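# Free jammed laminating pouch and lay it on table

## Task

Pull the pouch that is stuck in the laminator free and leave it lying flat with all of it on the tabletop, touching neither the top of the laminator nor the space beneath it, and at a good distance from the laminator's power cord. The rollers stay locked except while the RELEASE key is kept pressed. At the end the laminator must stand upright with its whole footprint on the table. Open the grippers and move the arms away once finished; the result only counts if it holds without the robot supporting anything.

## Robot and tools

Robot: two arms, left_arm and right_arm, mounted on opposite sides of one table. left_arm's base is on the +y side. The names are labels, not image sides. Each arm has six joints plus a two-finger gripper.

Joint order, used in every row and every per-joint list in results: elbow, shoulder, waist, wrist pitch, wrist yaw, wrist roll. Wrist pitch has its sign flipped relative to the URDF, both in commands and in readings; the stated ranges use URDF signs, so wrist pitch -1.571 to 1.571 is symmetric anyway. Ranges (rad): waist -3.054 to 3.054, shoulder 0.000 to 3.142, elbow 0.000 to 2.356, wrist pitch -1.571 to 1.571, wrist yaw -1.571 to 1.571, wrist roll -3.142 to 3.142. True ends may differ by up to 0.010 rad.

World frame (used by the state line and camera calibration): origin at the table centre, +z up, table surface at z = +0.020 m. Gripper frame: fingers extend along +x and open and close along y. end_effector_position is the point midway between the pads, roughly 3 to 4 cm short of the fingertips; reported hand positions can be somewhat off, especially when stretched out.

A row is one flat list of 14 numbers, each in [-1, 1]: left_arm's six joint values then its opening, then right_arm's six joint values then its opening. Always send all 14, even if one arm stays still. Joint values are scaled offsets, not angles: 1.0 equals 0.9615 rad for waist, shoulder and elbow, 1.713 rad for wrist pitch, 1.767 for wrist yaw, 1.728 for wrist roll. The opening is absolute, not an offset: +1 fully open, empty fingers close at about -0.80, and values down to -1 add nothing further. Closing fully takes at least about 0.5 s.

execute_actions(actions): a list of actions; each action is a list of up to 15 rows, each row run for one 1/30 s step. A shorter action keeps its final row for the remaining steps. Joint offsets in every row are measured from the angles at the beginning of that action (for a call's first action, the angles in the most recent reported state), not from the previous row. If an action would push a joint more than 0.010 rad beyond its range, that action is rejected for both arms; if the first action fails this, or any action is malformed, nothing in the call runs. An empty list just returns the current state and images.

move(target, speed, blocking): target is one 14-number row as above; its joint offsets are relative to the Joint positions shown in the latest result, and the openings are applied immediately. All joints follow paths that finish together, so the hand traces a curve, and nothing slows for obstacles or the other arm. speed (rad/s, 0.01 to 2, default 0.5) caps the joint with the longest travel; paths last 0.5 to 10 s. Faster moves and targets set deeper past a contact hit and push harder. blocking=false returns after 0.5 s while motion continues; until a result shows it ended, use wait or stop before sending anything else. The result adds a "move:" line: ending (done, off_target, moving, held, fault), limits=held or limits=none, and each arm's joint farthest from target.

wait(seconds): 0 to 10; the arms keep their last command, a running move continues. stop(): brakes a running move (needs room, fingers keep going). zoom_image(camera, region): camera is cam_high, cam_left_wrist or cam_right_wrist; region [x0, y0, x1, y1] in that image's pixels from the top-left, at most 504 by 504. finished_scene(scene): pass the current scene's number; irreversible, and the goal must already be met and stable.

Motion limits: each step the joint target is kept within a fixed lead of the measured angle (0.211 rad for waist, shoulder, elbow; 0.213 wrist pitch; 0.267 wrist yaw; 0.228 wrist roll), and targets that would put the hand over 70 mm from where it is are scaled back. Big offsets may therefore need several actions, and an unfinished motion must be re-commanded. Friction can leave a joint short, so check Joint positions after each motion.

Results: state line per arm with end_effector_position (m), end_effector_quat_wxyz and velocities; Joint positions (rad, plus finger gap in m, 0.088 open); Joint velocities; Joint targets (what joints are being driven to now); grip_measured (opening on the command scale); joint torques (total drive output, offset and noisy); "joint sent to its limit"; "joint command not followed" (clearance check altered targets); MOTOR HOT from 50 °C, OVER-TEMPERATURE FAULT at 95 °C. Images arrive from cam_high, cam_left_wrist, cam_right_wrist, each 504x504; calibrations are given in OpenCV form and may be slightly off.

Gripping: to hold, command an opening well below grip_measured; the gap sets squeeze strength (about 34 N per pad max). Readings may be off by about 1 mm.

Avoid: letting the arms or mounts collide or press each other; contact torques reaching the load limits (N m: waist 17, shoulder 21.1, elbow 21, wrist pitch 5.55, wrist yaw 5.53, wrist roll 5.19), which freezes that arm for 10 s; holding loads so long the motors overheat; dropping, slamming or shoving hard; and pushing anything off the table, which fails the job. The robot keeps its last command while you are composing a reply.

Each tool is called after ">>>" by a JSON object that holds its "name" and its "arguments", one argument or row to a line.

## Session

>>> {"name": "execute_actions", "arguments": {
  "actions": []
}}

Scene clock: 0.00 s.
left_arm: end_effector_position=(+0.2873, +0.4036, +0.1840) grip_measured=+0.818 end_effector_quat_wxyz=(+0.338, +0.703, +0.510, -0.363) end_effector_velocity=(-0.002, +0.001, -0.001) end_effector_angular_velocity=(+0.011, +0.004, +0.004) | right_arm: end_effector_position=(-0.1177, -0.1112, +0.1814) grip_measured=+0.842 end_effector_quat_wxyz=(+0.374, -0.531, +0.016, +0.760) end_effector_velocity=(-0.000, -0.001, -0.001) end_effector_angular_velocity=(-0.005, +0.003, +0.008)
Joint names: [elbow, shoulder, waist, wrist pitch, wrist yaw, wrist roll]
Joint positions: left_arm=[ 1.302  1.793  0.728  1.11  -0.546  1.309  0.079] | right_arm=[ 1.216  1.711 -0.514  0.5   -0.216 -1.026  0.08 ]
Joint velocities: left_arm=[-0.002  0.002 -0.002  0.007 -0.007 -0.007 -0.   ] | right_arm=[ 0.002  0.002 -0.002  0.007 -0.007 -0.007 -0.   ]
Joint torques (N m, as the arm reports them, + toward a larger Joint positions number): no reading
Motor temperatures (°C, as the motors report them): left_arm=[33 35 30 32 28 29] | right_arm=[33 36 32 35 29 31]
Heat: left arm: hottest shoulder 35 °C (+0.0 °C/min); right arm: hottest shoulder 36 °C (+0.0 °C/min).
Joint targets: left_arm=[1.302 1.793 0.728 1.110 -0.546 1.309] | right_arm=[1.216 1.711 -0.514 0.500 -0.216 -1.026]
camera_calibration (this result's frames):
cam_left_wrist: T_world_to_cam=[[-0.959044, 0.263118, -0.1049, 0.197061], [0.0873312, 0.626952, 0.774148, -0.39201], [0.269459, 0.73328, -0.624253, -0.179097], [0, 0, 0, 1]] pos_world=[0.271484, 0.325249, 0.212344]
cam_right_wrist: T_world_to_cam=[[0.578562, 0.698507, 0.421134, 0.0731152], [0.805447, -0.570651, -0.160037, 0.0933348], [0.128534, 0.431792, -0.892768, 0.305584], [0, 0, 0, 1]] pos_world=[-0.156756, -0.129759, 0.256961]

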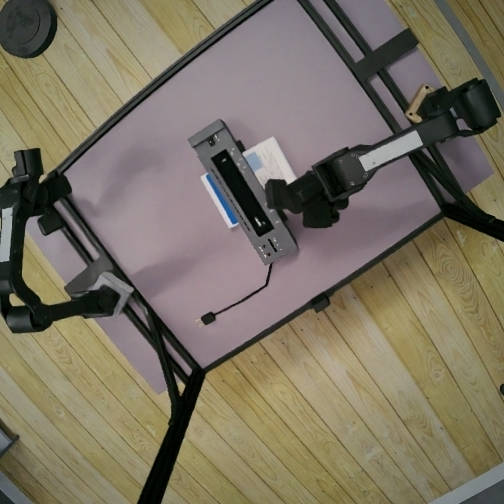

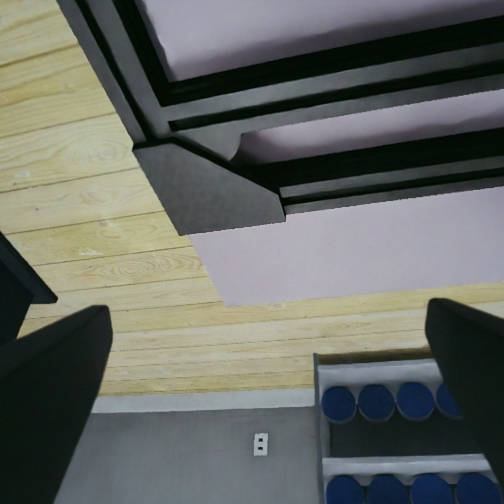

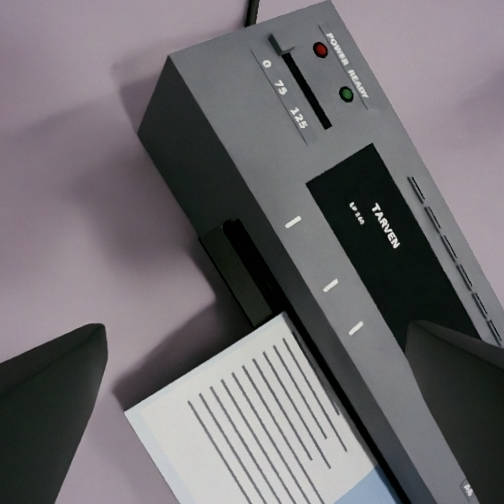

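>>> {"name": "zoom_image", "arguments": {
  "camera": "cam_high",
  "region": [160, 90, 340, 270]
}}

>>> {"name": "zoom_image", "arguments": {
  "camera": "cam_high",
  "region": [175, 105, 265, 195]
}}

Region (160, 90, 340, 270) of cam_high's 504x504 image, scaled by 2.800, with more detail than that image has.

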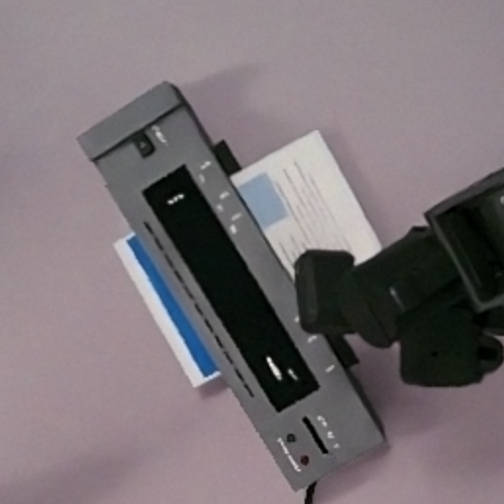

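Region (175, 105, 265, 195) of cam_high's 504x504 image, scaled by 5.600, with more detail than that image has.

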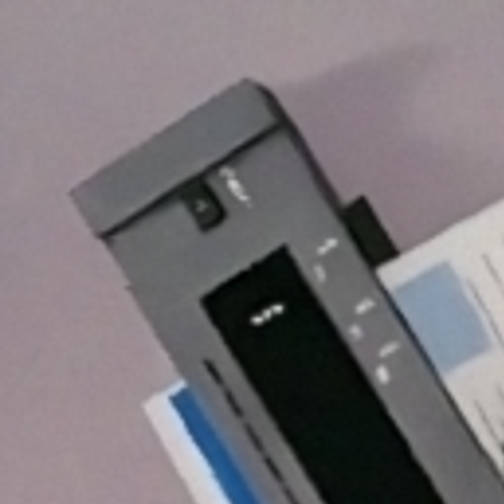

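>>> {"name": "zoom_image", "arguments": {
  "camera": "cam_right_wrist",
  "region": [80, 200, 400, 504]
}}

Region (80, 200, 400, 504) of cam_right_wrist's 504x504 image, scaled by 1.575, with more detail than that image has; it fills the top 479 rows of this view, and the rest is white.

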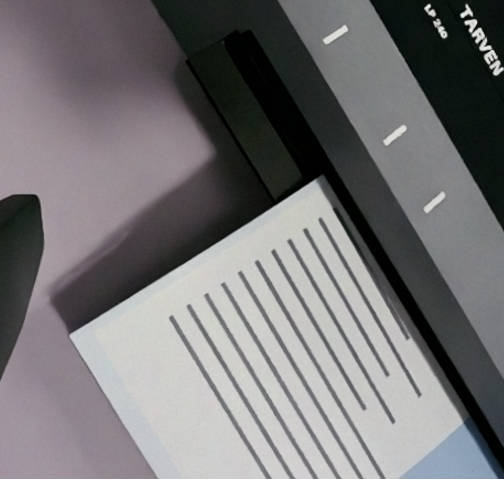

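>>> {"name": "move", "arguments": {
  "target": [0.85,0.5547,-0.8293,-0.0478,0.309,0.996,-0.9,-0.716,-0.067,-0.236,-0.4686,0.0316,-0.412,0.15],
  "speed": 1.1
}}

Scene clock: 58.70 s.
left_arm: end_effector_position=(+0.1198, -0.0190, +0.1837) grip_measured=-0.814 end_effector_quat_wxyz=(-0.307, +0.674, -0.459, -0.491) end_effector_velocity=(-0.006, +0.003, -0.002) end_effector_angular_velocity=(+0.013, +0.033, +0.011) | right_arm: end_effector_position=(-0.0395, -0.1914, +0.0732) grip_measured=+0.150 end_effector_quat_wxyz=(+0.296, -0.667, -0.229, +0.644) end_effector_velocity=(+0.001, -0.002, -0.001) end_effector_angular_velocity=(-0.008, +0.002, -0.013)
Joint names: [elbow, shoulder, waist, wrist pitch, wrist yaw, wrist roll]
Joint positions: left_arm=[ 2.104  2.308 -0.072  1.03  -0.003  3.024  0.   ] | right_arm=[ 0.534  1.657 -0.738 -0.3   -0.162 -1.736  0.046]
Joint velocities: left_arm=[ 0.002  0.002 -0.002  0.022  0.022 -0.022  0.   ] | right_arm=[-0.002 -0.002 -0.002  0.007  0.007  0.007  0.   ]
Joint torques (N m, as the arm reports them, + toward a larger Joint positions number): left_arm=[  8.01 -10.91   0.25  -0.96   0.19   0.19] | right_arm=[ 4.52 -5.62 -0.22 -1.34 -0.06 -0.05]
Motor temperatures (°C, as the motors report them): left_arm=[36 40 30 32 28 29] | right_arm=[38 43 32 38 29 31]
Heat: left arm: hottest shoulder 40 °C (+5.1 °C/min); right arm: hottest shoulder 43 °C (+7.2 °C/min).
Joint targets: left_arm=[2.119 2.326 -0.070 1.028 0.000 3.030] | right_arm=[0.528 1.647 -0.740 -0.303 -0.160 -1.738]
move: off_target (left_arm); limits=none; left_arm: farthest joint: the shoulder, 0.018 radians from its target (0.534 radians at the start); right_arm: farthest joint: the shoulder, 0.010 radians from its target (0.065 radians at the start)
camera_calibration (this result's frames):
cam_left_wrist: T_world_to_cam=[[0.924029, 0.380456, -0.0377183, -0.088072], [0.316018, -0.704529, 0.63543, -0.139491], [0.21518, -0.599076, -0.771236, 0.183958], [0, 0, 0, 1]] pos_world=[0.0858786, 0.0454371, 0.22719]
cam_right_wrist: T_world_to_cam=[[0.054433, 0.686196, 0.725377, 0.0842005], [0.925995, -0.30649, 0.220447, -0.00528394], [0.373591, 0.659696, -0.652097, 0.269286], [0, 0, 0, 1]] pos_world=[-0.100293, -0.237044, 0.115688]

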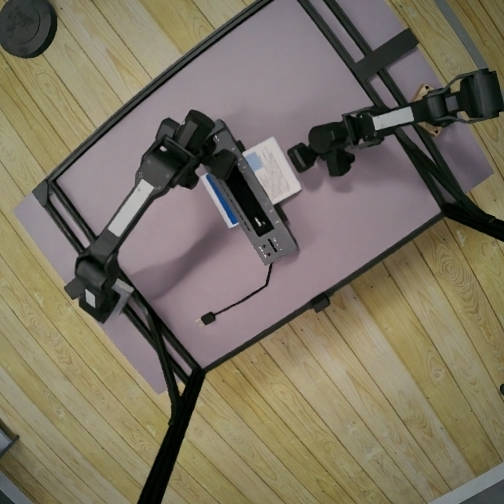

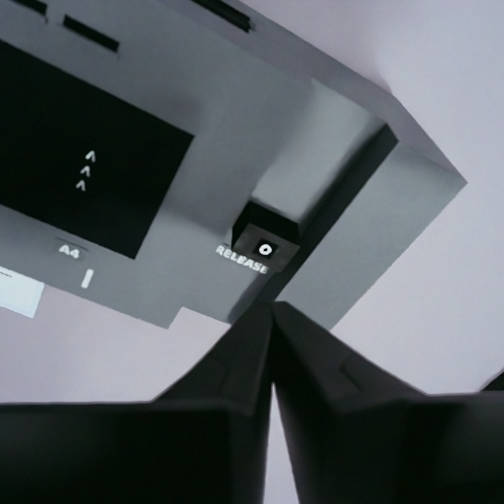

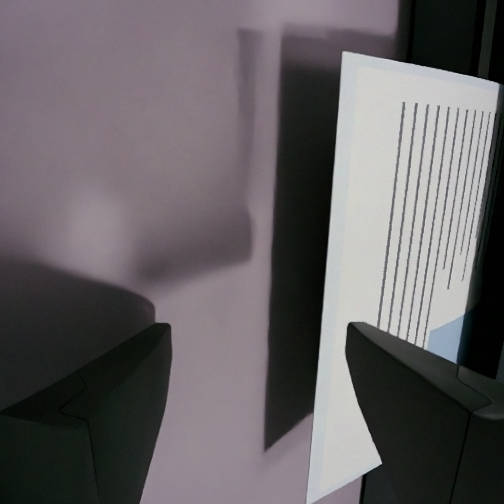

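>>> {"name": "zoom_image", "arguments": {
  "camera": "cam_left_wrist",
  "region": [170, 160, 370, 360]
}}

>>> {"name": "zoom_image", "arguments": {
  "camera": "cam_high",
  "region": [170, 90, 370, 250]
}}

Region (170, 160, 370, 360) of cam_left_wrist's 504x504 image, scaled by 2.520, with more detail than that image has.

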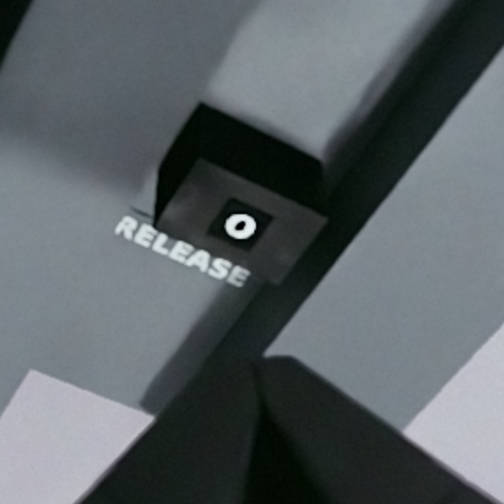

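Region (170, 90, 370, 250) of cam_high's 504x504 image, scaled by 2.520, with more detail than that image has; it fills the top 403 rows of this view, and the rest is white.

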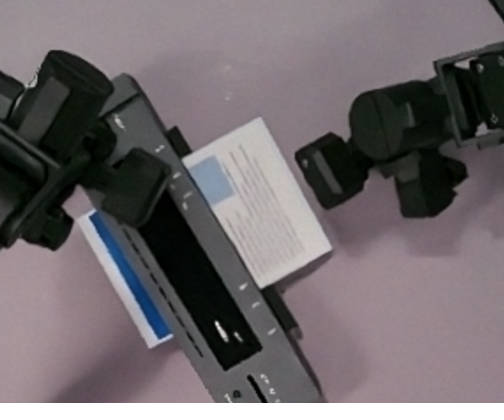

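>>> {"name": "move", "arguments": {
  "target": [0.0156,0.0707,0.002,-0.030,0.002,0.003,-0.9,0.2313,0.1775,0.0546,0.0205,0.0284,0.0285,0.15],
  "speed": 0.3
}}

Scene clock: 74.93 s.
left_arm: end_effector_position=(+0.1224, -0.0282, +0.1615) grip_measured=-0.814 end_effector_quat_wxyz=(-0.308, +0.673, -0.458, -0.492) end_effector_velocity=(-0.002, +0.005, -0.001) end_effector_angular_velocity=(+0.022, +0.002, +0.007) | right_arm: end_effector_position=(-0.0343, -0.1366, +0.0757) grip_measured=+0.150 end_effector_quat_wxyz=(+0.303, -0.670, -0.227, +0.639) end_effector_velocity=(+0.002, +0.000, +0.001) end_effector_angular_velocity=(+0.005, -0.012, -0.002)
Joint names: [elbow, shoulder, waist, wrist pitch, wrist yaw, wrist roll]
Joint positions: left_arm=[ 2.105  2.359 -0.072  0.981 -0.002  3.024  0.   ] | right_arm=[ 0.746  1.82  -0.688 -0.266 -0.114 -1.689  0.046]
Joint velocities: left_arm=[-0.002 -0.002 -0.002  0.022 -0.007 -0.007  0.   ] | right_arm=[-0.002 -0.002 -0.002 -0.007  0.007 -0.007  0.   ]
Joint torques (N m, as the arm reports them, + toward a larger Joint positions number): left_arm=[  7.93 -11.29   0.13  -0.96   0.18   0.15] | right_arm=[ 6.48 -5.06  0.3  -0.89 -0.03  0.08]
Motor temperatures (°C, as the motors report them): left_arm=[38 42 30 33 28 29] | right_arm=[37 43 32 39 29 31]
Heat: left arm: hottest shoulder 42 °C (+5.0 °C/min); right arm: hottest shoulder 43 °C (+4.0 °C/min).
Joint targets: left_arm=[2.119 2.376 -0.071 0.979 0.001 3.029] | right_arm=[0.756 1.827 -0.686 -0.264 -0.112 -1.686]
move: off_target (left_arm); limits=none; left_arm: farthest joint: the shoulder, 0.017 radians from its target (0.068 radians at the start); right_arm: farthest joint: the elbow, 0.010 radians from its target (0.222 radians at the start)
camera_calibration (this result's frames):
cam_left_wrist: T_world_to_cam=[[0.924078, 0.380286, -0.0382426, -0.0877674], [0.316625, -0.705638, 0.633896, -0.132463], [0.214076, -0.597878, -0.772472, 0.161127], [0, 0, 0, 1]] pos_world=[0.0885515, 0.03624, 0.205077]
cam_right_wrist: T_world_to_cam=[[0.0620064, 0.6795, 0.731051, 0.0433965], [0.919304, -0.324089, 0.223262, 0.00335291], [0.388632, 0.658214, -0.644763, 0.232536], [0, 0, 0, 1]] pos_world=[-0.0961443, -0.18146, 0.117457]

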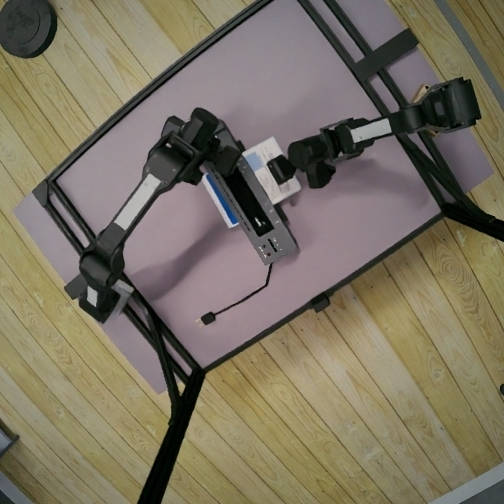

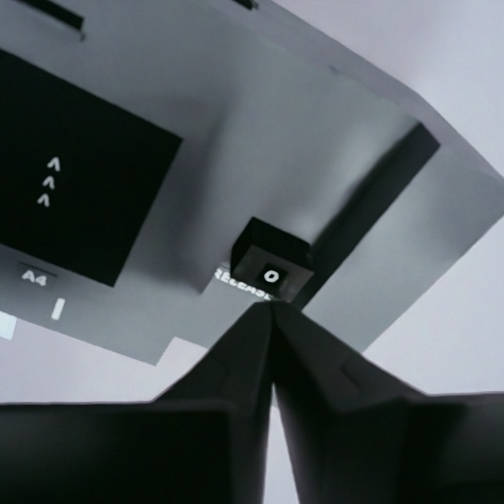

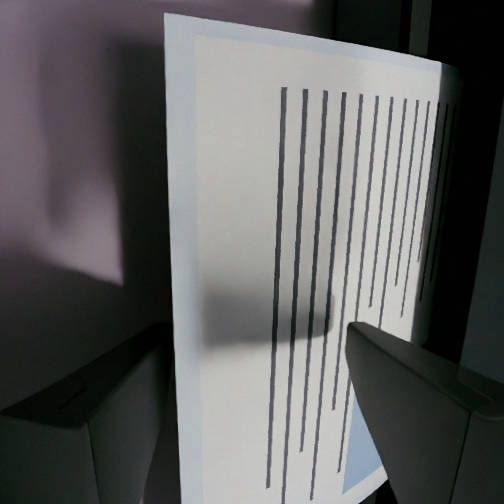

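>>> {"name": "execute_actions", "arguments": {
  "actions": [
    [[0.0146,0.021,0.001,-0.001,0.002,0.003,-0.9,0.010,0.007,0.002,0.001,0.001,0.002,0.10],[0.0146,0.025,0.001,-0.001,0.002,0.003,-0.9,0.010,0.007,0.002,0.001,0.001,0.002,0.04],[0.0146,0.028,0.001,-0.001,0.002,0.003,-0.9,0.010,0.007,0.002,0.001,0.001,0.002,-0.02],[0.0146,0.032,0.001,-0.001,0.002,0.003,-0.9,0.010,0.007,0.002,0.001,0.001,0.002,-0.08],[0.0146,0.035,0.001,-0.001,0.002,0.003,-0.9,0.010,0.007,0.002,0.001,0.001,0.002,-0.14],[0.0146,0.039,0.001,-0.001,0.002,0.003,-0.9,0.010,0.007,0.002,0.001,0.001,0.002,-0.20],[0.0146,0.042,0.001,-0.001,0.002,0.003,-0.9,0.010,0.007,0.002,0.001,0.001,0.002,-0.26],[0.0146,0.046,0.001,-0.001,0.002,0.003,-0.9,0.010,0.007,0.002,0.001,0.001,0.002,-0.32],[0.0146,0.049,0.001,-0.001,0.002,0.003,-0.9,0.010,0.007,0.002,0.001,0.001,0.002,-0.38],[0.0146,0.053,0.001,-0.001,0.002,0.003,-0.9,0.010,0.007,0.002,0.001,0.001,0.002,-0.44],[0.0146,0.056,0.001,-0.001,0.002,0.003,-0.9,0.010,0.007,0.002,0.001,0.001,0.002,-0.50],[0.0146,0.060,0.001,-0.001,0.002,0.003,-0.9,0.010,0.007,0.002,0.001,0.001,0.002,-0.55],[0.0146,0.063,0.001,-0.001,0.002,0.003,-0.9,0.010,0.007,0.002,0.001,0.001,0.002,-0.60],[0.0146,0.066,0.001,-0.001,0.002,0.003,-0.9,0.010,0.007,0.002,0.001,0.001,0.002,-0.65],[0.0146,0.069,0.001,-0.001,0.002,0.003,-0.9,0.010,0.007,0.002,0.001,0.001,0.002,-0.70]],
    [[0.0146,0.034,0.001,-0.001,0.002,0.003,-0.9,0.010,0.007,0.002,0.001,0.001,0.002,-0.73],[0.0146,0.034,0.001,-0.001,0.002,0.003,-0.9,0.010,0.007,0.002,0.001,0.001,0.002,-0.76],[0.0146,0.034,0.001,-0.001,0.002,0.003,-0.9,0.010,0.007,0.002,0.001,0.001,0.002,-0.79],[0.0146,0.034,0.001,-0.001,0.002,0.003,-0.9,0.010,0.007,0.002,0.001,0.001,0.002,-0.82],[0.0146,0.034,0.001,-0.001,0.002,0.003,-0.9,0.010,0.007,0.002,0.001,0.001,0.002,-0.85],[0.0146,0.034,0.001,-0.001,0.002,0.003,-0.9,0.010,0.007,0.002,0.001,0.001,0.002,-0.88],[0.0146,0.034,0.001,-0.001,0.002,0.003,-0.9,0.010,0.007,0.002,0.001,0.001,0.002,-0.92],[0.0146,0.034,0.001,-0.001,0.002,0.003,-0.9,0.010,0.007,0.002,0.001,0.001,0.002,-0.96],[0.0146,0.034,0.001,-0.001,0.002,0.003,-0.9,0.010,0.007,0.002,0.001,0.001,0.002,-1]]
  ]
}}

Scene clock: 88.00 s.
left_arm: end_effector_position=(+0.1223, -0.0284, +0.1474) grip_measured=-0.814 end_effector_quat_wxyz=(-0.314, +0.667, -0.454, -0.500) end_effector_velocity=(-0.002, +0.005, +0.002) end_effector_angular_velocity=(+0.018, +0.000, +0.007) | right_arm: end_effector_position=(-0.0344, -0.1370, +0.0735) grip_measured=-0.787 end_effector_quat_wxyz=(+0.302, -0.670, -0.221, +0.641) end_effector_velocity=(-0.003, -0.001, -0.001) end_effector_angular_velocity=(-0.003, +0.012, +0.018)
Joint names: [elbow, shoulder, waist, wrist pitch, wrist yaw, wrist roll]
Joint positions: left_arm=[ 2.112  2.391 -0.072  0.983 -0.001  3.024  0.   ] | right_arm=[ 0.75   1.825 -0.687 -0.257 -0.111 -1.683  0.   ]
Joint velocities: left_arm=[-0.002 -0.007 -0.002  0.022 -0.007 -0.007  0.   ] | right_arm=[-0.002 -0.002 -0.002  0.007 -0.022 -0.007 -0.   ]
Joint torques (N m, as the arm reports them, + toward a larger Joint positions number): left_arm=[  7.45 -10.09   0.06  -0.95   0.19   0.15] | right_arm=[ 6.04 -5.12  0.15 -0.84 -0.06  0.02]
Motor temperatures (°C, as the motors report them): left_arm=[39 43 30 33 28 29] | right_arm=[37 43 32 39 29 31]
Heat: left arm: hottest shoulder 43 °C (+5.0 °C/min); right arm: hottest shoulder 43 °C (+2.0 °C/min).
Joint targets: left_arm=[2.123 2.419 -0.071 0.980 0.002 3.029] | right_arm=[0.756 1.832 -0.686 -0.255 -0.109 -1.683]
camera_calibration (this result's frames):
cam_left_wrist: T_world_to_cam=[[0.923864, 0.380995, -0.0363072, -0.088413], [0.321574, -0.721319, 0.613424, -0.12169], [0.207523, -0.578396, -0.788919, 0.153911], [0, 0, 0, 1]] pos_world=[0.088874, 0.0349289, 0.192861]
cam_right_wrist: T_world_to_cam=[[0.068467, 0.686556, 0.723846, 0.046979], [0.918574, -0.326483, 0.222778, 0.00343503], [0.389273, 0.649653, -0.653006, 0.230946], [0, 0, 0, 1]] pos_world=[-0.0962729, -0.181167, 0.116038]

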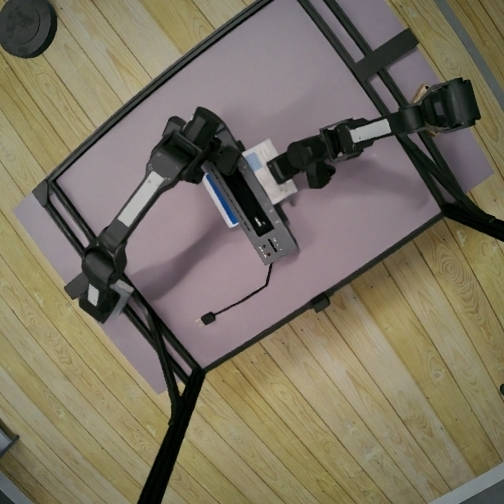

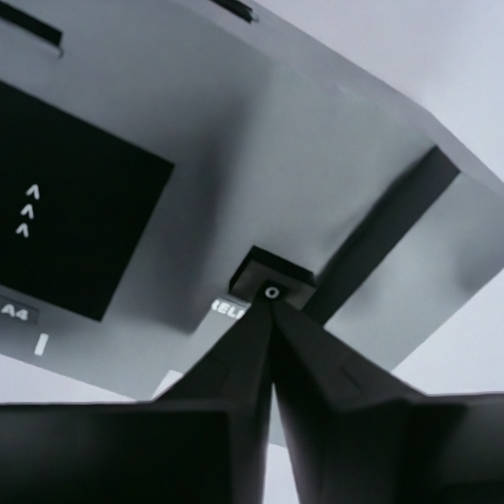

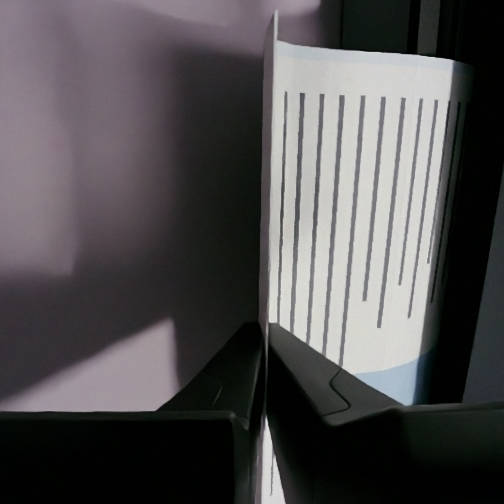

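>>> {"name": "execute_actions", "arguments": {
  "actions": []
}}

Scene clock: 93.10 s.
left_arm: end_effector_position=(+0.1224, -0.0285, +0.1476) grip_measured=-0.814 end_effector_quat_wxyz=(-0.314, +0.667, -0.454, -0.500) end_effector_velocity=(-0.005, +0.000, -0.000) end_effector_angular_velocity=(+0.004, +0.011, -0.003) | right_arm: end_effector_position=(-0.0344, -0.1370, +0.0735) grip_measured=-0.787 end_effector_quat_wxyz=(+0.302, -0.670, -0.221, +0.641) end_effector_velocity=(-0.001, -0.002, -0.001) end_effector_angular_velocity=(-0.006, +0.002, +0.008)
Joint names: [elbow, shoulder, waist, wrist pitch, wrist yaw, wrist roll]
Joint positions: left_arm=[ 2.112  2.391 -0.072  0.983 -0.001  3.024  0.   ] | right_arm=[ 0.75   1.825 -0.687 -0.257 -0.111 -1.683  0.   ]
Joint velocities: left_arm=[-0.002 -0.002 -0.007  0.007  0.007 -0.007  0.   ] | right_arm=[-0.002 -0.002 -0.002  0.007 -0.007 -0.007 -0.   ]
Joint torques (N m, as the arm reports them, + toward a larger Joint positions number): left_arm=[  7.44 -10.05   0.03  -1.     0.2    0.17] | right_arm=[ 6.04 -5.12  0.13 -0.83 -0.06  0.03]
Motor temperatures (°C, as the motors report them): left_arm=[39 44 30 33 28 29] | right_arm=[37 43 32 39 29 31]
Heat: left arm: hottest shoulder 44 °C (+6.1 °C/min); right arm: hottest shoulder 43 °C (+2.0 °C/min).
Joint targets: left_arm=[2.123 2.419 -0.071 0.980 0.002 3.029] | right_arm=[0.756 1.832 -0.686 -0.255 -0.109 -1.683]
camera_calibration (this result's frames):
cam_left_wrist: T_world_to_cam=[[0.923868, 0.380982, -0.0363458, -0.0883914], [0.321507, -0.721095, 0.613723, -0.121921], [0.207609, -0.578684, -0.788685, 0.153976], [0, 0, 0, 1]] pos_world=[0.0888938, 0.0348624, 0.193052]
cam_right_wrist: T_world_to_cam=[[0.068467, 0.686556, 0.723846, 0.046979], [0.918574, -0.326483, 0.222778, 0.00343503], [0.389273, 0.649653, -0.653006, 0.230946], [0, 0, 0, 1]] pos_world=[-0.0962729, -0.181167, 0.116038]

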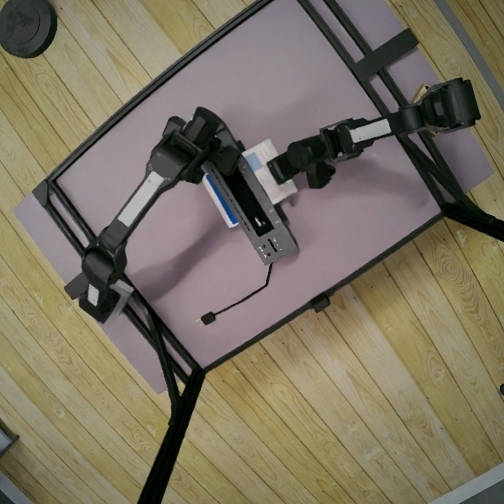

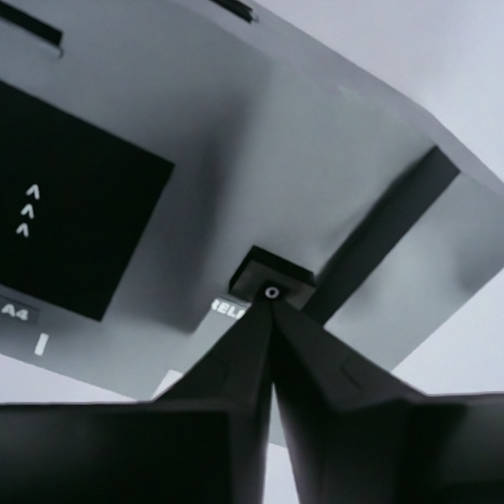

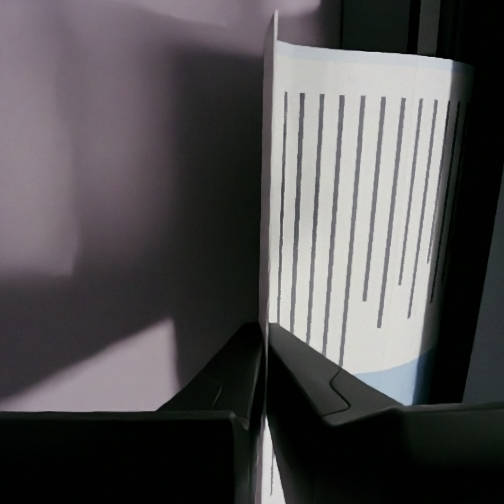

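>>> {"name": "execute_actions", "arguments": {
  "actions": [
    [[0.005,0.032,0,0,0,0,-0.9,0.006,0.007,0,0,0,0,-1],[0.002,0.035,0,0,0,0,-0.9,0.006,0.007,0,0,0,0,-1],[-0.001,0.038,0,0.001,0,0,-0.9,0.006,0.007,0,0,0,0,-1],[-0.004,0.041,0,0.002,0,0,-0.9,0.006,0.007,0,0,0,0,-1],[-0.007,0.044,0,0.002,0,0,-0.9,0.005,0.006,0,0,0,0,-1],[-0.010,0.046,0,0.003,0,0,-0.9,0.004,0.005,0,0,0,0,-1],[-0.012,0.048,0,0.003,0,0,-0.9,0.003,0.004,0,0,0,0,-1],[-0.012,0.048,0,0.003,0,0,-0.9,0.002,0.002,0,0,0,0,-1],[-0.012,0.048,0,0.003,0,0,-0.9,0,0,0,0,0,0,-1]]
  ]
}}

Scene clock: 105.83 s.
left_arm: end_effector_position=(+0.1223, -0.0283, +0.1427) grip_measured=-0.814 end_effector_quat_wxyz=(-0.316, +0.665, -0.452, -0.503) end_effector_velocity=(-0.001, +0.003, -0.002) end_effector_angular_velocity=(+0.013, -0.001, +0.007) | right_arm: end_effector_position=(-0.0344, -0.1370, +0.0735) grip_measured=-0.787 end_effector_quat_wxyz=(+0.302, -0.670, -0.221, +0.641) end_effector_velocity=(-0.001, -0.004, -0.003) end_effector_angular_velocity=(-0.020, +0.006, +0.008)
Joint names: [elbow, shoulder, waist, wrist pitch, wrist yaw, wrist roll]
Joint positions: left_arm=[ 2.113  2.401 -0.072  0.982 -0.001  3.024  0.   ] | right_arm=[ 0.75   1.825 -0.687 -0.257 -0.111 -1.683  0.   ]
Joint velocities: left_arm=[-0.007 -0.002 -0.002  0.007 -0.007 -0.007  0.   ] | right_arm=[-0.002 -0.002 -0.002  0.022 -0.007 -0.007 -0.   ]
Joint torques (N m, as the arm reports them, + toward a larger Joint positions number): left_arm=[ 4.7  -9.06 -0.05 -0.4   0.08 -0.01] | right_arm=[ 5.41 -5.81  0.03 -1.04 -0.11  0.02]
Motor temperatures (°C, as the motors report them): left_arm=[40 44 30 33 28 29] | right_arm=[37 43 32 39 29 31]
Heat: left arm: hottest shoulder 44 °C (+5.0 °C/min); right arm: hottest shoulder 43 °C (+0.0 °C/min).
Joint targets: left_arm=[2.101 2.437 -0.072 0.988 -0.001 3.024] | right_arm=[0.750 1.825 -0.687 -0.257 -0.111 -1.683]
camera_calibration (this result's frames):
cam_left_wrist: T_world_to_cam=[[0.923778, 0.381284, -0.0354563, -0.0886926], [0.323037, -0.726226, 0.60683, -0.118141], [0.205625, -0.57203, -0.79404, 0.151401], [0, 0, 0, 1]] pos_world=[0.0889644, 0.0346256, 0.188765]
cam_right_wrist: T_world_to_cam=[[0.068467, 0.686556, 0.723846, 0.046979], [0.918574, -0.326483, 0.222778, 0.00343503], [0.389273, 0.649653, -0.653006, 0.230946], [0, 0, 0, 1]] pos_world=[-0.0962729, -0.181167, 0.116038]

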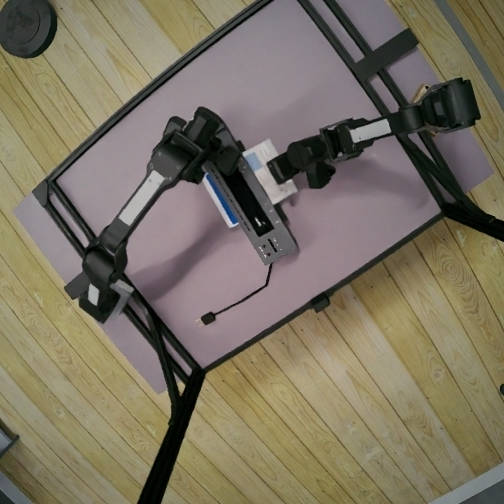

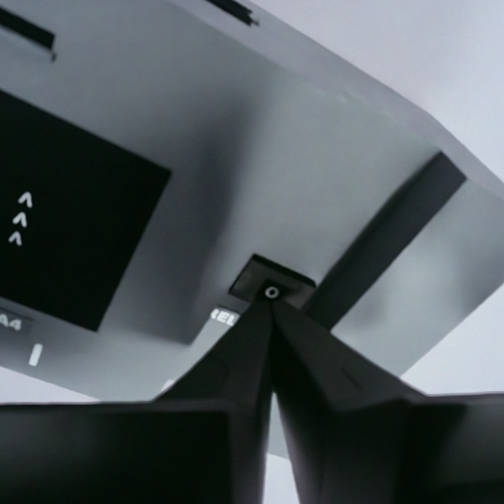

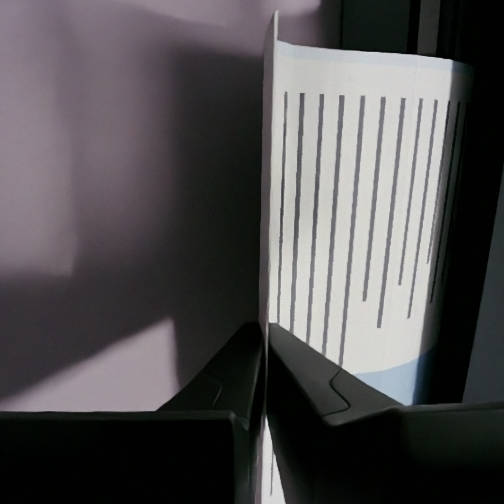

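>>> {"name": "execute_actions", "arguments": {
  "actions": [
    [[-0.013,0.040,0,0.003,0,0,-0.9,-0.004,-0.004,-0.001,0,0,0,-1],[-0.013,0.041,0,0.003,0,0,-0.9,-0.008,-0.008,-0.002,0,0,-0.001,-1],[-0.013,0.042,0,0.003,0,0,-0.9,-0.013,-0.013,-0.003,0.001,-0.001,-0.001,-1],[-0.013,0.042,0,0.003,0,0,-0.9,-0.018,-0.019,-0.004,0.001,-0.001,-0.002,-1],[-0.013,0.042,0,0.003,0,0,-0.9,-0.024,-0.025,-0.005,0.002,-0.002,-0.002,-1],[-0.013,0.042,0,0.003,0,0,-0.9,-0.030,-0.031,-0.006,0.002,-0.002,-0.003,-1],[-0.013,0.042,0,0.003,0,0,-0.9,-0.036,-0.038,-0.007,0.002,-0.002,-0.003,-1],[-0.013,0.042,0,0.003,0,0,-0.9,-0.042,-0.044,-0.008,0.003,-0.003,-0.004,-1],[-0.013,0.042,0,0.003,0,0,-0.9,-0.048,-0.051,-0.009,0.003,-0.003,-0.005,-1],[-0.013,0.042,0,0.003,0,0,-0.9,-0.054,-0.057,-0.010,0.004,-0.004,-0.005,-1],[-0.013,0.042,0,0.003,0,0,-0.9,-0.060,-0.064,-0.011,0.004,-0.004,-0.006,-1],[-0.013,0.042,0,0.003,0,0,-0.9,-0.066,-0.070,-0.012,0.004,-0.004,-0.006,-1],[-0.013,0.042,0,0.003,0,0,-0.9,-0.072,-0.077,-0.013,0.005,-0.005,-0.007,-1],[-0.013,0.042,0,0.003,0,0,-0.9,-0.078,-0.083,-0.015,0.005,-0.005,-0.008,-1],[-0.013,0.042,0,0.003,0,0,-0.9,-0.084,-0.090,-0.016,0.006,-0.006,-0.009,-1]],
    [[-0.013,0.042,0,0.003,0,0,-0.9,-0.034,-0.028,-0.004,0.001,-0.001,-0.002,-1],[-0.013,0.042,0,0.003,0,0,-0.9,-0.040,-0.034,-0.005,0.001,-0.002,-0.003,-1],[-0.013,0.042,0,0.003,0,0,-0.9,-0.046,-0.041,-0.006,0.002,-0.002,-0.003,-1],[-0.013,0.042,0,0.003,0,0,-0.9,-0.052,-0.047,-0.007,0.002,-0.003,-0.004,-1],[-0.013,0.042,0,0.003,0,0,-0.9,-0.058,-0.054,-0.008,0.002,-0.003,-0.005,-1],[-0.013,0.042,0,0.003,0,0,-0.9,-0.064,-0.060,-0.009,0.003,-0.003,-0.005,-1],[-0.013,0.042,0,0.003,0,0,-0.9,-0.070,-0.067,-0.010,0.003,-0.004,-0.006,-1],[-0.013,0.042,0,0.003,0,0,-0.9,-0.076,-0.073,-0.011,0.004,-0.004,-0.006,-1],[-0.013,0.042,0,0.003,0,0,-0.9,-0.082,-0.080,-0.012,0.004,-0.005,-0.007,-1],[-0.013,0.042,0,0.003,0,0,-0.9,-0.088,-0.086,-0.013,0.004,-0.005,-0.008,-1],[-0.013,0.042,0,0.003,0,0,-0.9,-0.094,-0.093,-0.014,0.005,-0.005,-0.008,-1],[-0.013,0.042,0,0.003,0,0,-0.9,-0.100,-0.099,-0.015,0.005,-0.006,-0.009,-1],[-0.013,0.042,0,0.003,0,0,-0.9,-0.106,-0.106,-0.016,0.006,-0.006,-0.009,-1],[-0.013,0.042,0,0.003,0,0,-0.9,-0.112,-0.112,-0.017,0.006,-0.007,-0.010,-1],[-0.013,0.042,0,0.003,0,0,-0.9,-0.118,-0.119,-0.018,0.006,-0.007,-0.010,-1]]
  ]
}}

Scene clock: 112.67 s.
left_arm: end_effector_position=(+0.1223, -0.0284, +0.1404) grip_measured=-0.814 end_effector_quat_wxyz=(-0.317, +0.665, -0.451, -0.504) end_effector_velocity=(-0.000, +0.001, +0.002) end_effector_angular_velocity=(+0.004, -0.004, +0.007) | right_arm: end_effector_position=(-0.0375, -0.1710, +0.0871) grip_measured=-0.787 end_effector_quat_wxyz=(+0.308, -0.668, -0.228, +0.638) end_effector_velocity=(-0.005, -0.018, +0.037) end_effector_angular_velocity=(+0.092, +0.004, +0.019)
Joint names: [elbow, shoulder, waist, wrist pitch, wrist yaw, wrist roll]
Joint positions: left_arm=[ 2.113  2.406 -0.072  0.981 -0.001  3.024  0.   ] | right_arm=[ 0.616  1.67  -0.712 -0.254 -0.13  -1.7    0.   ]
Joint velocities: left_arm=[ 0.002 -0.002 -0.002  0.007 -0.007 -0.007  0.   ] | right_arm=[-0.09  -0.198 -0.022  0.022 -0.051 -0.007 -0.   ]
Joint torques (N m, as the arm reports them, + toward a larger Joint positions number): left_arm=[ 4.62 -8.83 -0.05 -0.38  0.09 -0.02] | right_arm=[ 3.66 -6.06  0.3  -0.6  -0.04 -0.05]
Motor temperatures (°C, as the motors report them): left_arm=[39 43 30 33 28 29] | right_arm=[37 43 32 39 29 31]
Heat: left arm: hottest shoulder 43 °C (+4.0 °C/min); right arm: hottest shoulder 43 °C (+0.0 °C/min).
Joint targets: left_arm=[2.100 2.444 -0.072 0.987 -0.001 3.024] | right_arm=[0.590 1.645 -0.711 -0.248 -0.131 -1.705]
camera_calibration (this result's frames):
cam_left_wrist: T_world_to_cam=[[0.923743, 0.3814, -0.0351075, -0.0888105], [0.323631, -0.728218, 0.60412, -0.116545], [0.204846, -0.569414, -0.796119, 0.150038], [0, 0, 0, 1]] pos_world=[0.0890209, 0.0344361, 0.186737]
cam_right_wrist: T_world_to_cam=[[0.0660447, 0.672575, 0.737076, 0.0571081], [0.918147, -0.330197, 0.219033, -0.00814368], [0.390696, 0.662278, -0.639331, 0.26414], [0, 0, 0, 1]] pos_world=[-0.0994932, -0.216033, 0.128564]

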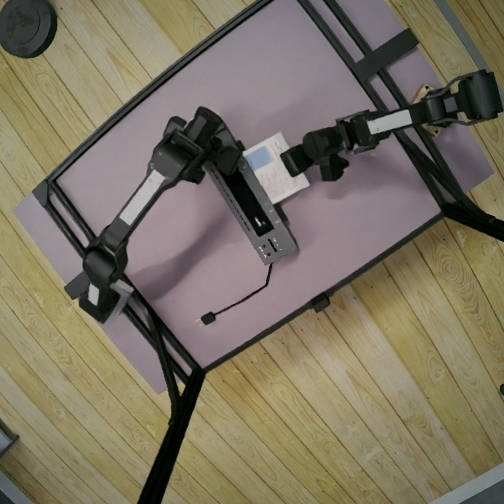

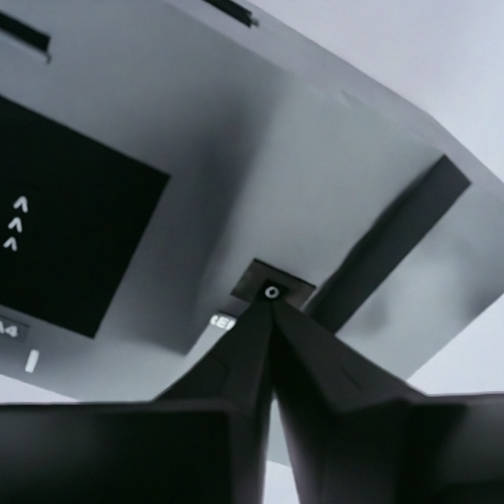

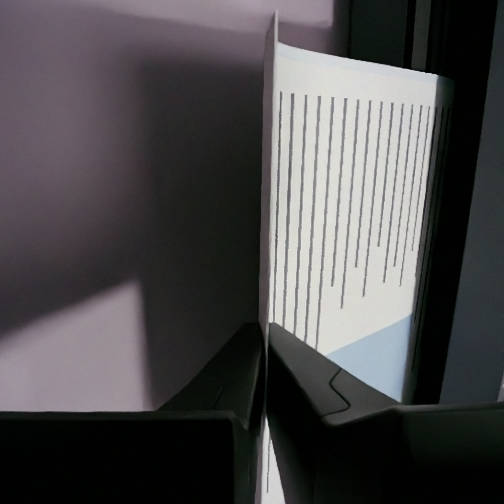

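>>> {"name": "execute_actions", "arguments": {
  "actions": [
    [[-0.013,0.040,0,0.003,0,0,-0.9,-0.029,-0.030,-0.001,0.007,0,-0.004,-1],[-0.013,0.040,0,0.003,0,0,-0.9,-0.031,-0.035,-0.002,0.011,0,-0.005,-1],[-0.013,0.040,0,0.003,0,0,-0.9,-0.034,-0.041,-0.003,0.016,0,-0.006,-1],[-0.013,0.040,0,0.003,0,0,-0.9,-0.037,-0.047,-0.004,0.021,0,-0.007,-1],[-0.013,0.040,0,0.003,0,0,-0.9,-0.040,-0.054,-0.006,0.026,0,-0.008,-1],[-0.013,0.040,0,0.003,0,0,-0.9,-0.043,-0.061,-0.007,0.032,0,-0.009,-1],[-0.013,0.040,0,0.003,0,0,-0.9,-0.046,-0.068,-0.008,0.037,0,-0.010,-1],[-0.013,0.040,0,0.003,0,0,-0.9,-0.049,-0.075,-0.010,0.043,0,-0.010,-1],[-0.013,0.040,0,0.003,0,0,-0.9,-0.052,-0.081,-0.011,0.048,0,-0.011,-1],[-0.013,0.040,0,0.003,0,0,-0.9,-0.055,-0.088,-0.012,0.054,0,-0.012,-1],[-0.013,0.040,0,0.003,0,0,-0.9,-0.057,-0.095,-0.014,0.059,0,-0.013,-1],[-0.013,0.040,0,0.003,0,0,-0.9,-0.060,-0.101,-0.015,0.065,0,-0.014,-1],[-0.013,0.040,0,0.003,0,0,-0.9,-0.063,-0.108,-0.016,0.070,0,-0.015,-1],[-0.013,0.040,0,0.003,0,0,-0.9,-0.065,-0.115,-0.018,0.076,0,-0.016,-1],[-0.013,0.040,0,0.003,0,0,-0.9,-0.068,-0.121,-0.019,0.081,0,-0.017,-1]],
    [[-0.013,0.040,0,0.003,0,0,-0.9,-0.021,-0.032,-0.004,0.023,0,-0.005,-1],[-0.013,0.040,0,0.003,0,0,-0.9,-0.024,-0.039,-0.005,0.028,0,-0.006,-1],[-0.013,0.040,0,0.003,0,0,-0.9,-0.026,-0.045,-0.007,0.033,0,-0.007,-1],[-0.013,0.040,0,0.003,0,0,-0.9,-0.029,-0.051,-0.008,0.039,0,-0.008,-1],[-0.013,0.040,0,0.003,0,0,-0.9,-0.032,-0.058,-0.009,0.044,0,-0.009,-1],[-0.013,0.040,0,0.003,0,0,-0.9,-0.034,-0.064,-0.011,0.049,0,-0.009,-1],[-0.013,0.040,0,0.003,0,0,-0.9,-0.037,-0.070,-0.012,0.054,0,-0.010,-1],[-0.013,0.040,0,0.003,0,0,-0.9,-0.040,-0.077,-0.013,0.059,0,-0.011,-1],[-0.013,0.040,0,0.003,0,0,-0.9,-0.042,-0.083,-0.014,0.064,0,-0.012,-1],[-0.013,0.040,0,0.003,0,0,-0.9,-0.045,-0.090,-0.016,0.070,0,-0.013,-1],[-0.013,0.040,0,0.003,0,0,-0.9,-0.048,-0.096,-0.017,0.075,0,-0.014,-1],[-0.013,0.040,0,0.003,0,0,-0.9,-0.051,-0.102,-0.018,0.080,0,-0.015,-1],[-0.013,0.040,0,0.003,0,0,-0.9,-0.053,-0.109,-0.019,0.085,0,-0.016,-1],[-0.013,0.040,0,0.003,0,0,-0.9,-0.056,-0.115,-0.021,0.090,0,-0.017,-1],[-0.013,0.040,0,0.003,0,0,-0.9,-0.059,-0.121,-0.022,0.095,0,-0.018,-1]]
  ]
}}

Scene clock: 123.73 s.
left_arm: end_effector_position=(+0.1223, -0.0284, +0.1405) grip_measured=-0.814 end_effector_quat_wxyz=(-0.317, +0.665, -0.451, -0.504) end_effector_velocity=(-0.003, +0.001, +0.000) end_effector_angular_velocity=(+0.007, +0.002, +0.016) | right_arm: end_effector_position=(-0.0422, -0.2275, +0.0852) grip_measured=-0.787 end_effector_quat_wxyz=(+0.264, -0.683, -0.179, +0.657) end_effector_velocity=(-0.026, -0.070, -0.029) end_effector_angular_velocity=(-0.208, +0.089, +0.011)
Joint names: [elbow, shoulder, waist, wrist pitch, wrist yaw, wrist roll]
Joint positions: left_arm=[ 2.113  2.406 -0.072  0.981 -0.001  3.024  0.   ] | right_arm=[ 0.528  1.485 -0.752 -0.012 -0.132 -1.747  0.   ]
Joint velocities: left_arm=[-0.002 -0.002 -0.007  0.007 -0.007 -0.022  0.   ] | right_arm=[-0.125 -0.139 -0.007  0.242 -0.022 -0.007 -0.   ]
Joint torques (N m, as the arm reports them, + toward a larger Joint positions number): left_arm=[ 4.6  -8.77 -0.04 -0.42  0.06  0.  ] | right_arm=[ 5.55 -5.11  0.13 -0.81 -0.19 -0.04]
Motor temperatures (°C, as the motors report them): left_arm=[38 43 30 33 28 29] | right_arm=[36 43 32 38 29 31]
Heat: left arm: hottest shoulder 43 °C (+2.0 °C/min); right arm: hottest shoulder 43 °C (+0.0 °C/min).
Joint targets: left_arm=[2.100 2.444 -0.072 0.986 -0.001 3.024] | right_arm=[0.517 1.461 -0.752 0.010 -0.134 -1.752]
camera_calibration (this result's frames):
cam_left_wrist: T_world_to_cam=[[0.923747, 0.381387, -0.0351463, -0.0887969], [0.323565, -0.727997, 0.604422, -0.11665], [0.204932, -0.569705, -0.795889, 0.149958], [0, 0, 0, 1]] pos_world=[0.0890385, 0.0343767, 0.186735]
cam_right_wrist: T_world_to_cam=[[0.0803272, 0.768525, 0.634758, 0.127944], [0.92083, -0.301013, 0.247918, -0.0177662], [0.381601, 0.564589, -0.73186, 0.287412], [0, 0, 0, 1]] pos_world=[-0.103595, -0.265945, 0.133537]

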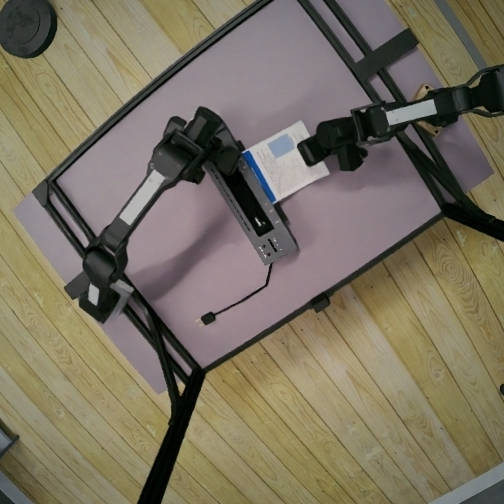

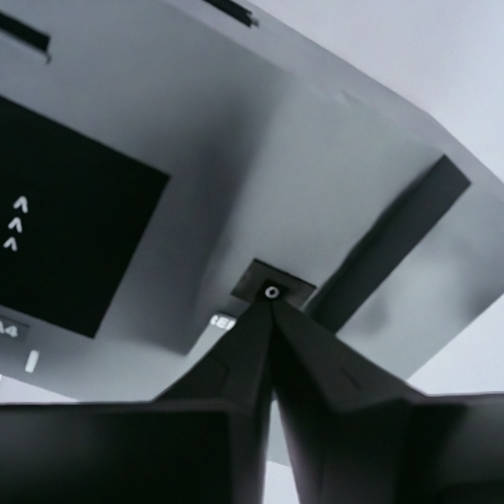

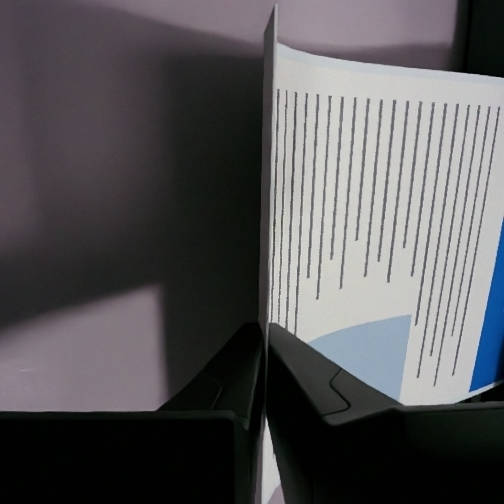

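>>> {"name": "move", "arguments": {
  "target": [-0.4,-0.55,0,0,0,0,-0.9,-0.023,-0.134,-0.031,0.208,0.020,-0.035,-1],
  "speed": 0.6
}}

Scene clock: 130.77 s.
left_arm: end_effector_position=(+0.0982, +0.0525, +0.2601) grip_measured=-0.814 end_effector_quat_wxyz=(-0.281, +0.694, -0.478, -0.459) end_effector_velocity=(+0.001, +0.005, -0.004) end_effector_angular_velocity=(+0.031, -0.008, +0.014) | right_arm: end_effector_position=(-0.0516, -0.2892, +0.0756) grip_measured=-0.787 end_effector_quat_wxyz=(+0.178, -0.700, -0.096, +0.685) end_effector_velocity=(-0.000, +0.001, -0.001) end_effector_angular_velocity=(+0.004, +0.003, +0.007)
Joint names: [elbow, shoulder, waist, wrist pitch, wrist yaw, wrist roll]
Joint positions: left_arm=[ 1.739  1.892 -0.072  0.981 -0.001  3.024  0.   ] | right_arm=[ 0.514  1.363 -0.779  0.342 -0.097 -1.806  0.   ]
Joint velocities: left_arm=[-0.002  0.002 -0.002  0.022 -0.022 -0.007  0.   ] | right_arm=[-0.002  0.002 -0.002 -0.007 -0.007 -0.007 -0.   ]
Joint torques (N m, as the arm reports them, + toward a larger Joint positions number): left_arm=[  5.   -12.06  -0.03  -0.97   0.04   0.01] | right_arm=[ 4.93 -3.88 -0.23 -0.26 -0.12 -0.04]
Motor temperatures (°C, as the motors report them): left_arm=[38 43 30 33 28 29] | right_arm=[36 43 32 38 29 31]
Heat: left arm: hottest shoulder 43 °C (+1.0 °C/min); right arm: hottest shoulder 43 °C (+0.0 °C/min).
Joint targets: left_arm=[1.728 1.877 -0.072 0.981 -0.001 3.024] | right_arm=[0.506 1.356 -0.782 0.345 -0.096 -1.807]
move: off_target (left_arm); limits=none; left_arm: farthest joint: the shoulder, 0.015 radians from its target (0.528 radians at the start); right_arm: farthest joint: the elbow, 0.008 radians from its target (0.017 radians at the start)
camera_calibration (this result's frames):
cam_left_wrist: T_world_to_cam=[[0.925437, 0.375716, -0.0490227, -0.0894326], [0.297188, -0.6395, 0.709027, -0.151526], [0.235043, -0.670729, -0.703475, 0.274541], [0, 0, 0, 1]] pos_world=[0.063267, 0.120843, 0.296184]
cam_right_wrist: T_world_to_cam=[[0.0894251, 0.899688, 0.427275, 0.236296], [0.930712, -0.22824, 0.285801, -0.00661194], [0.354653, 0.372112, -0.857761, 0.271264], [0, 0, 0, 1]] pos_world=[-0.111181, -0.315043, 0.133606]

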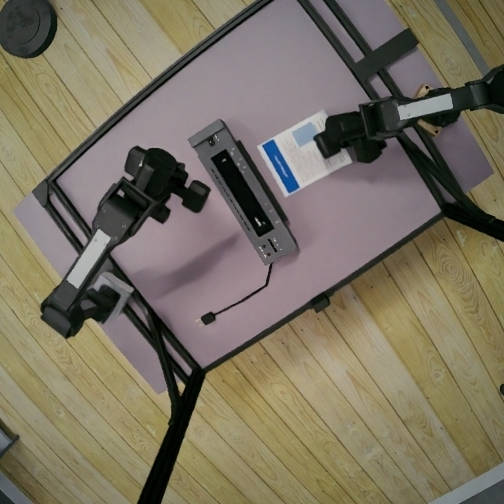

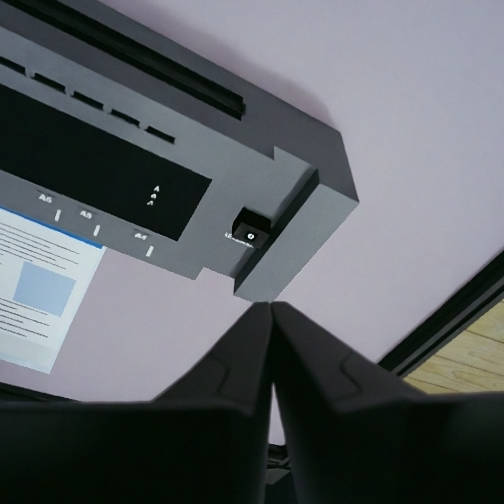

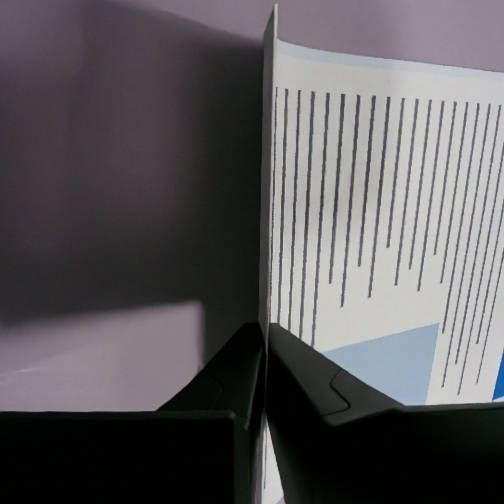

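>>> {"name": "zoom_image", "arguments": {
  "camera": "cam_high",
  "region": [180, 60, 420, 280]
}}

Region (180, 60, 420, 280) of cam_high's 504x504 image, scaled by 2.100, with more detail than that image has; it fills the top 462 rows of this view, and the rest is white.

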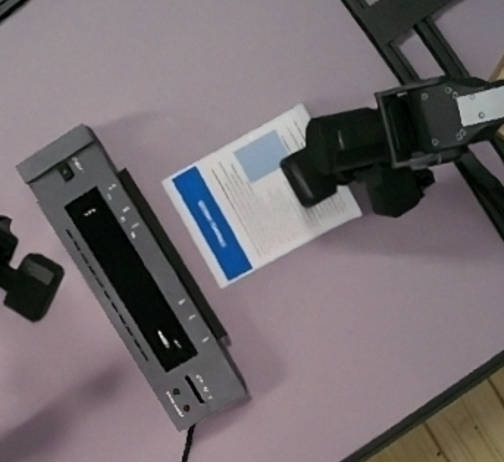

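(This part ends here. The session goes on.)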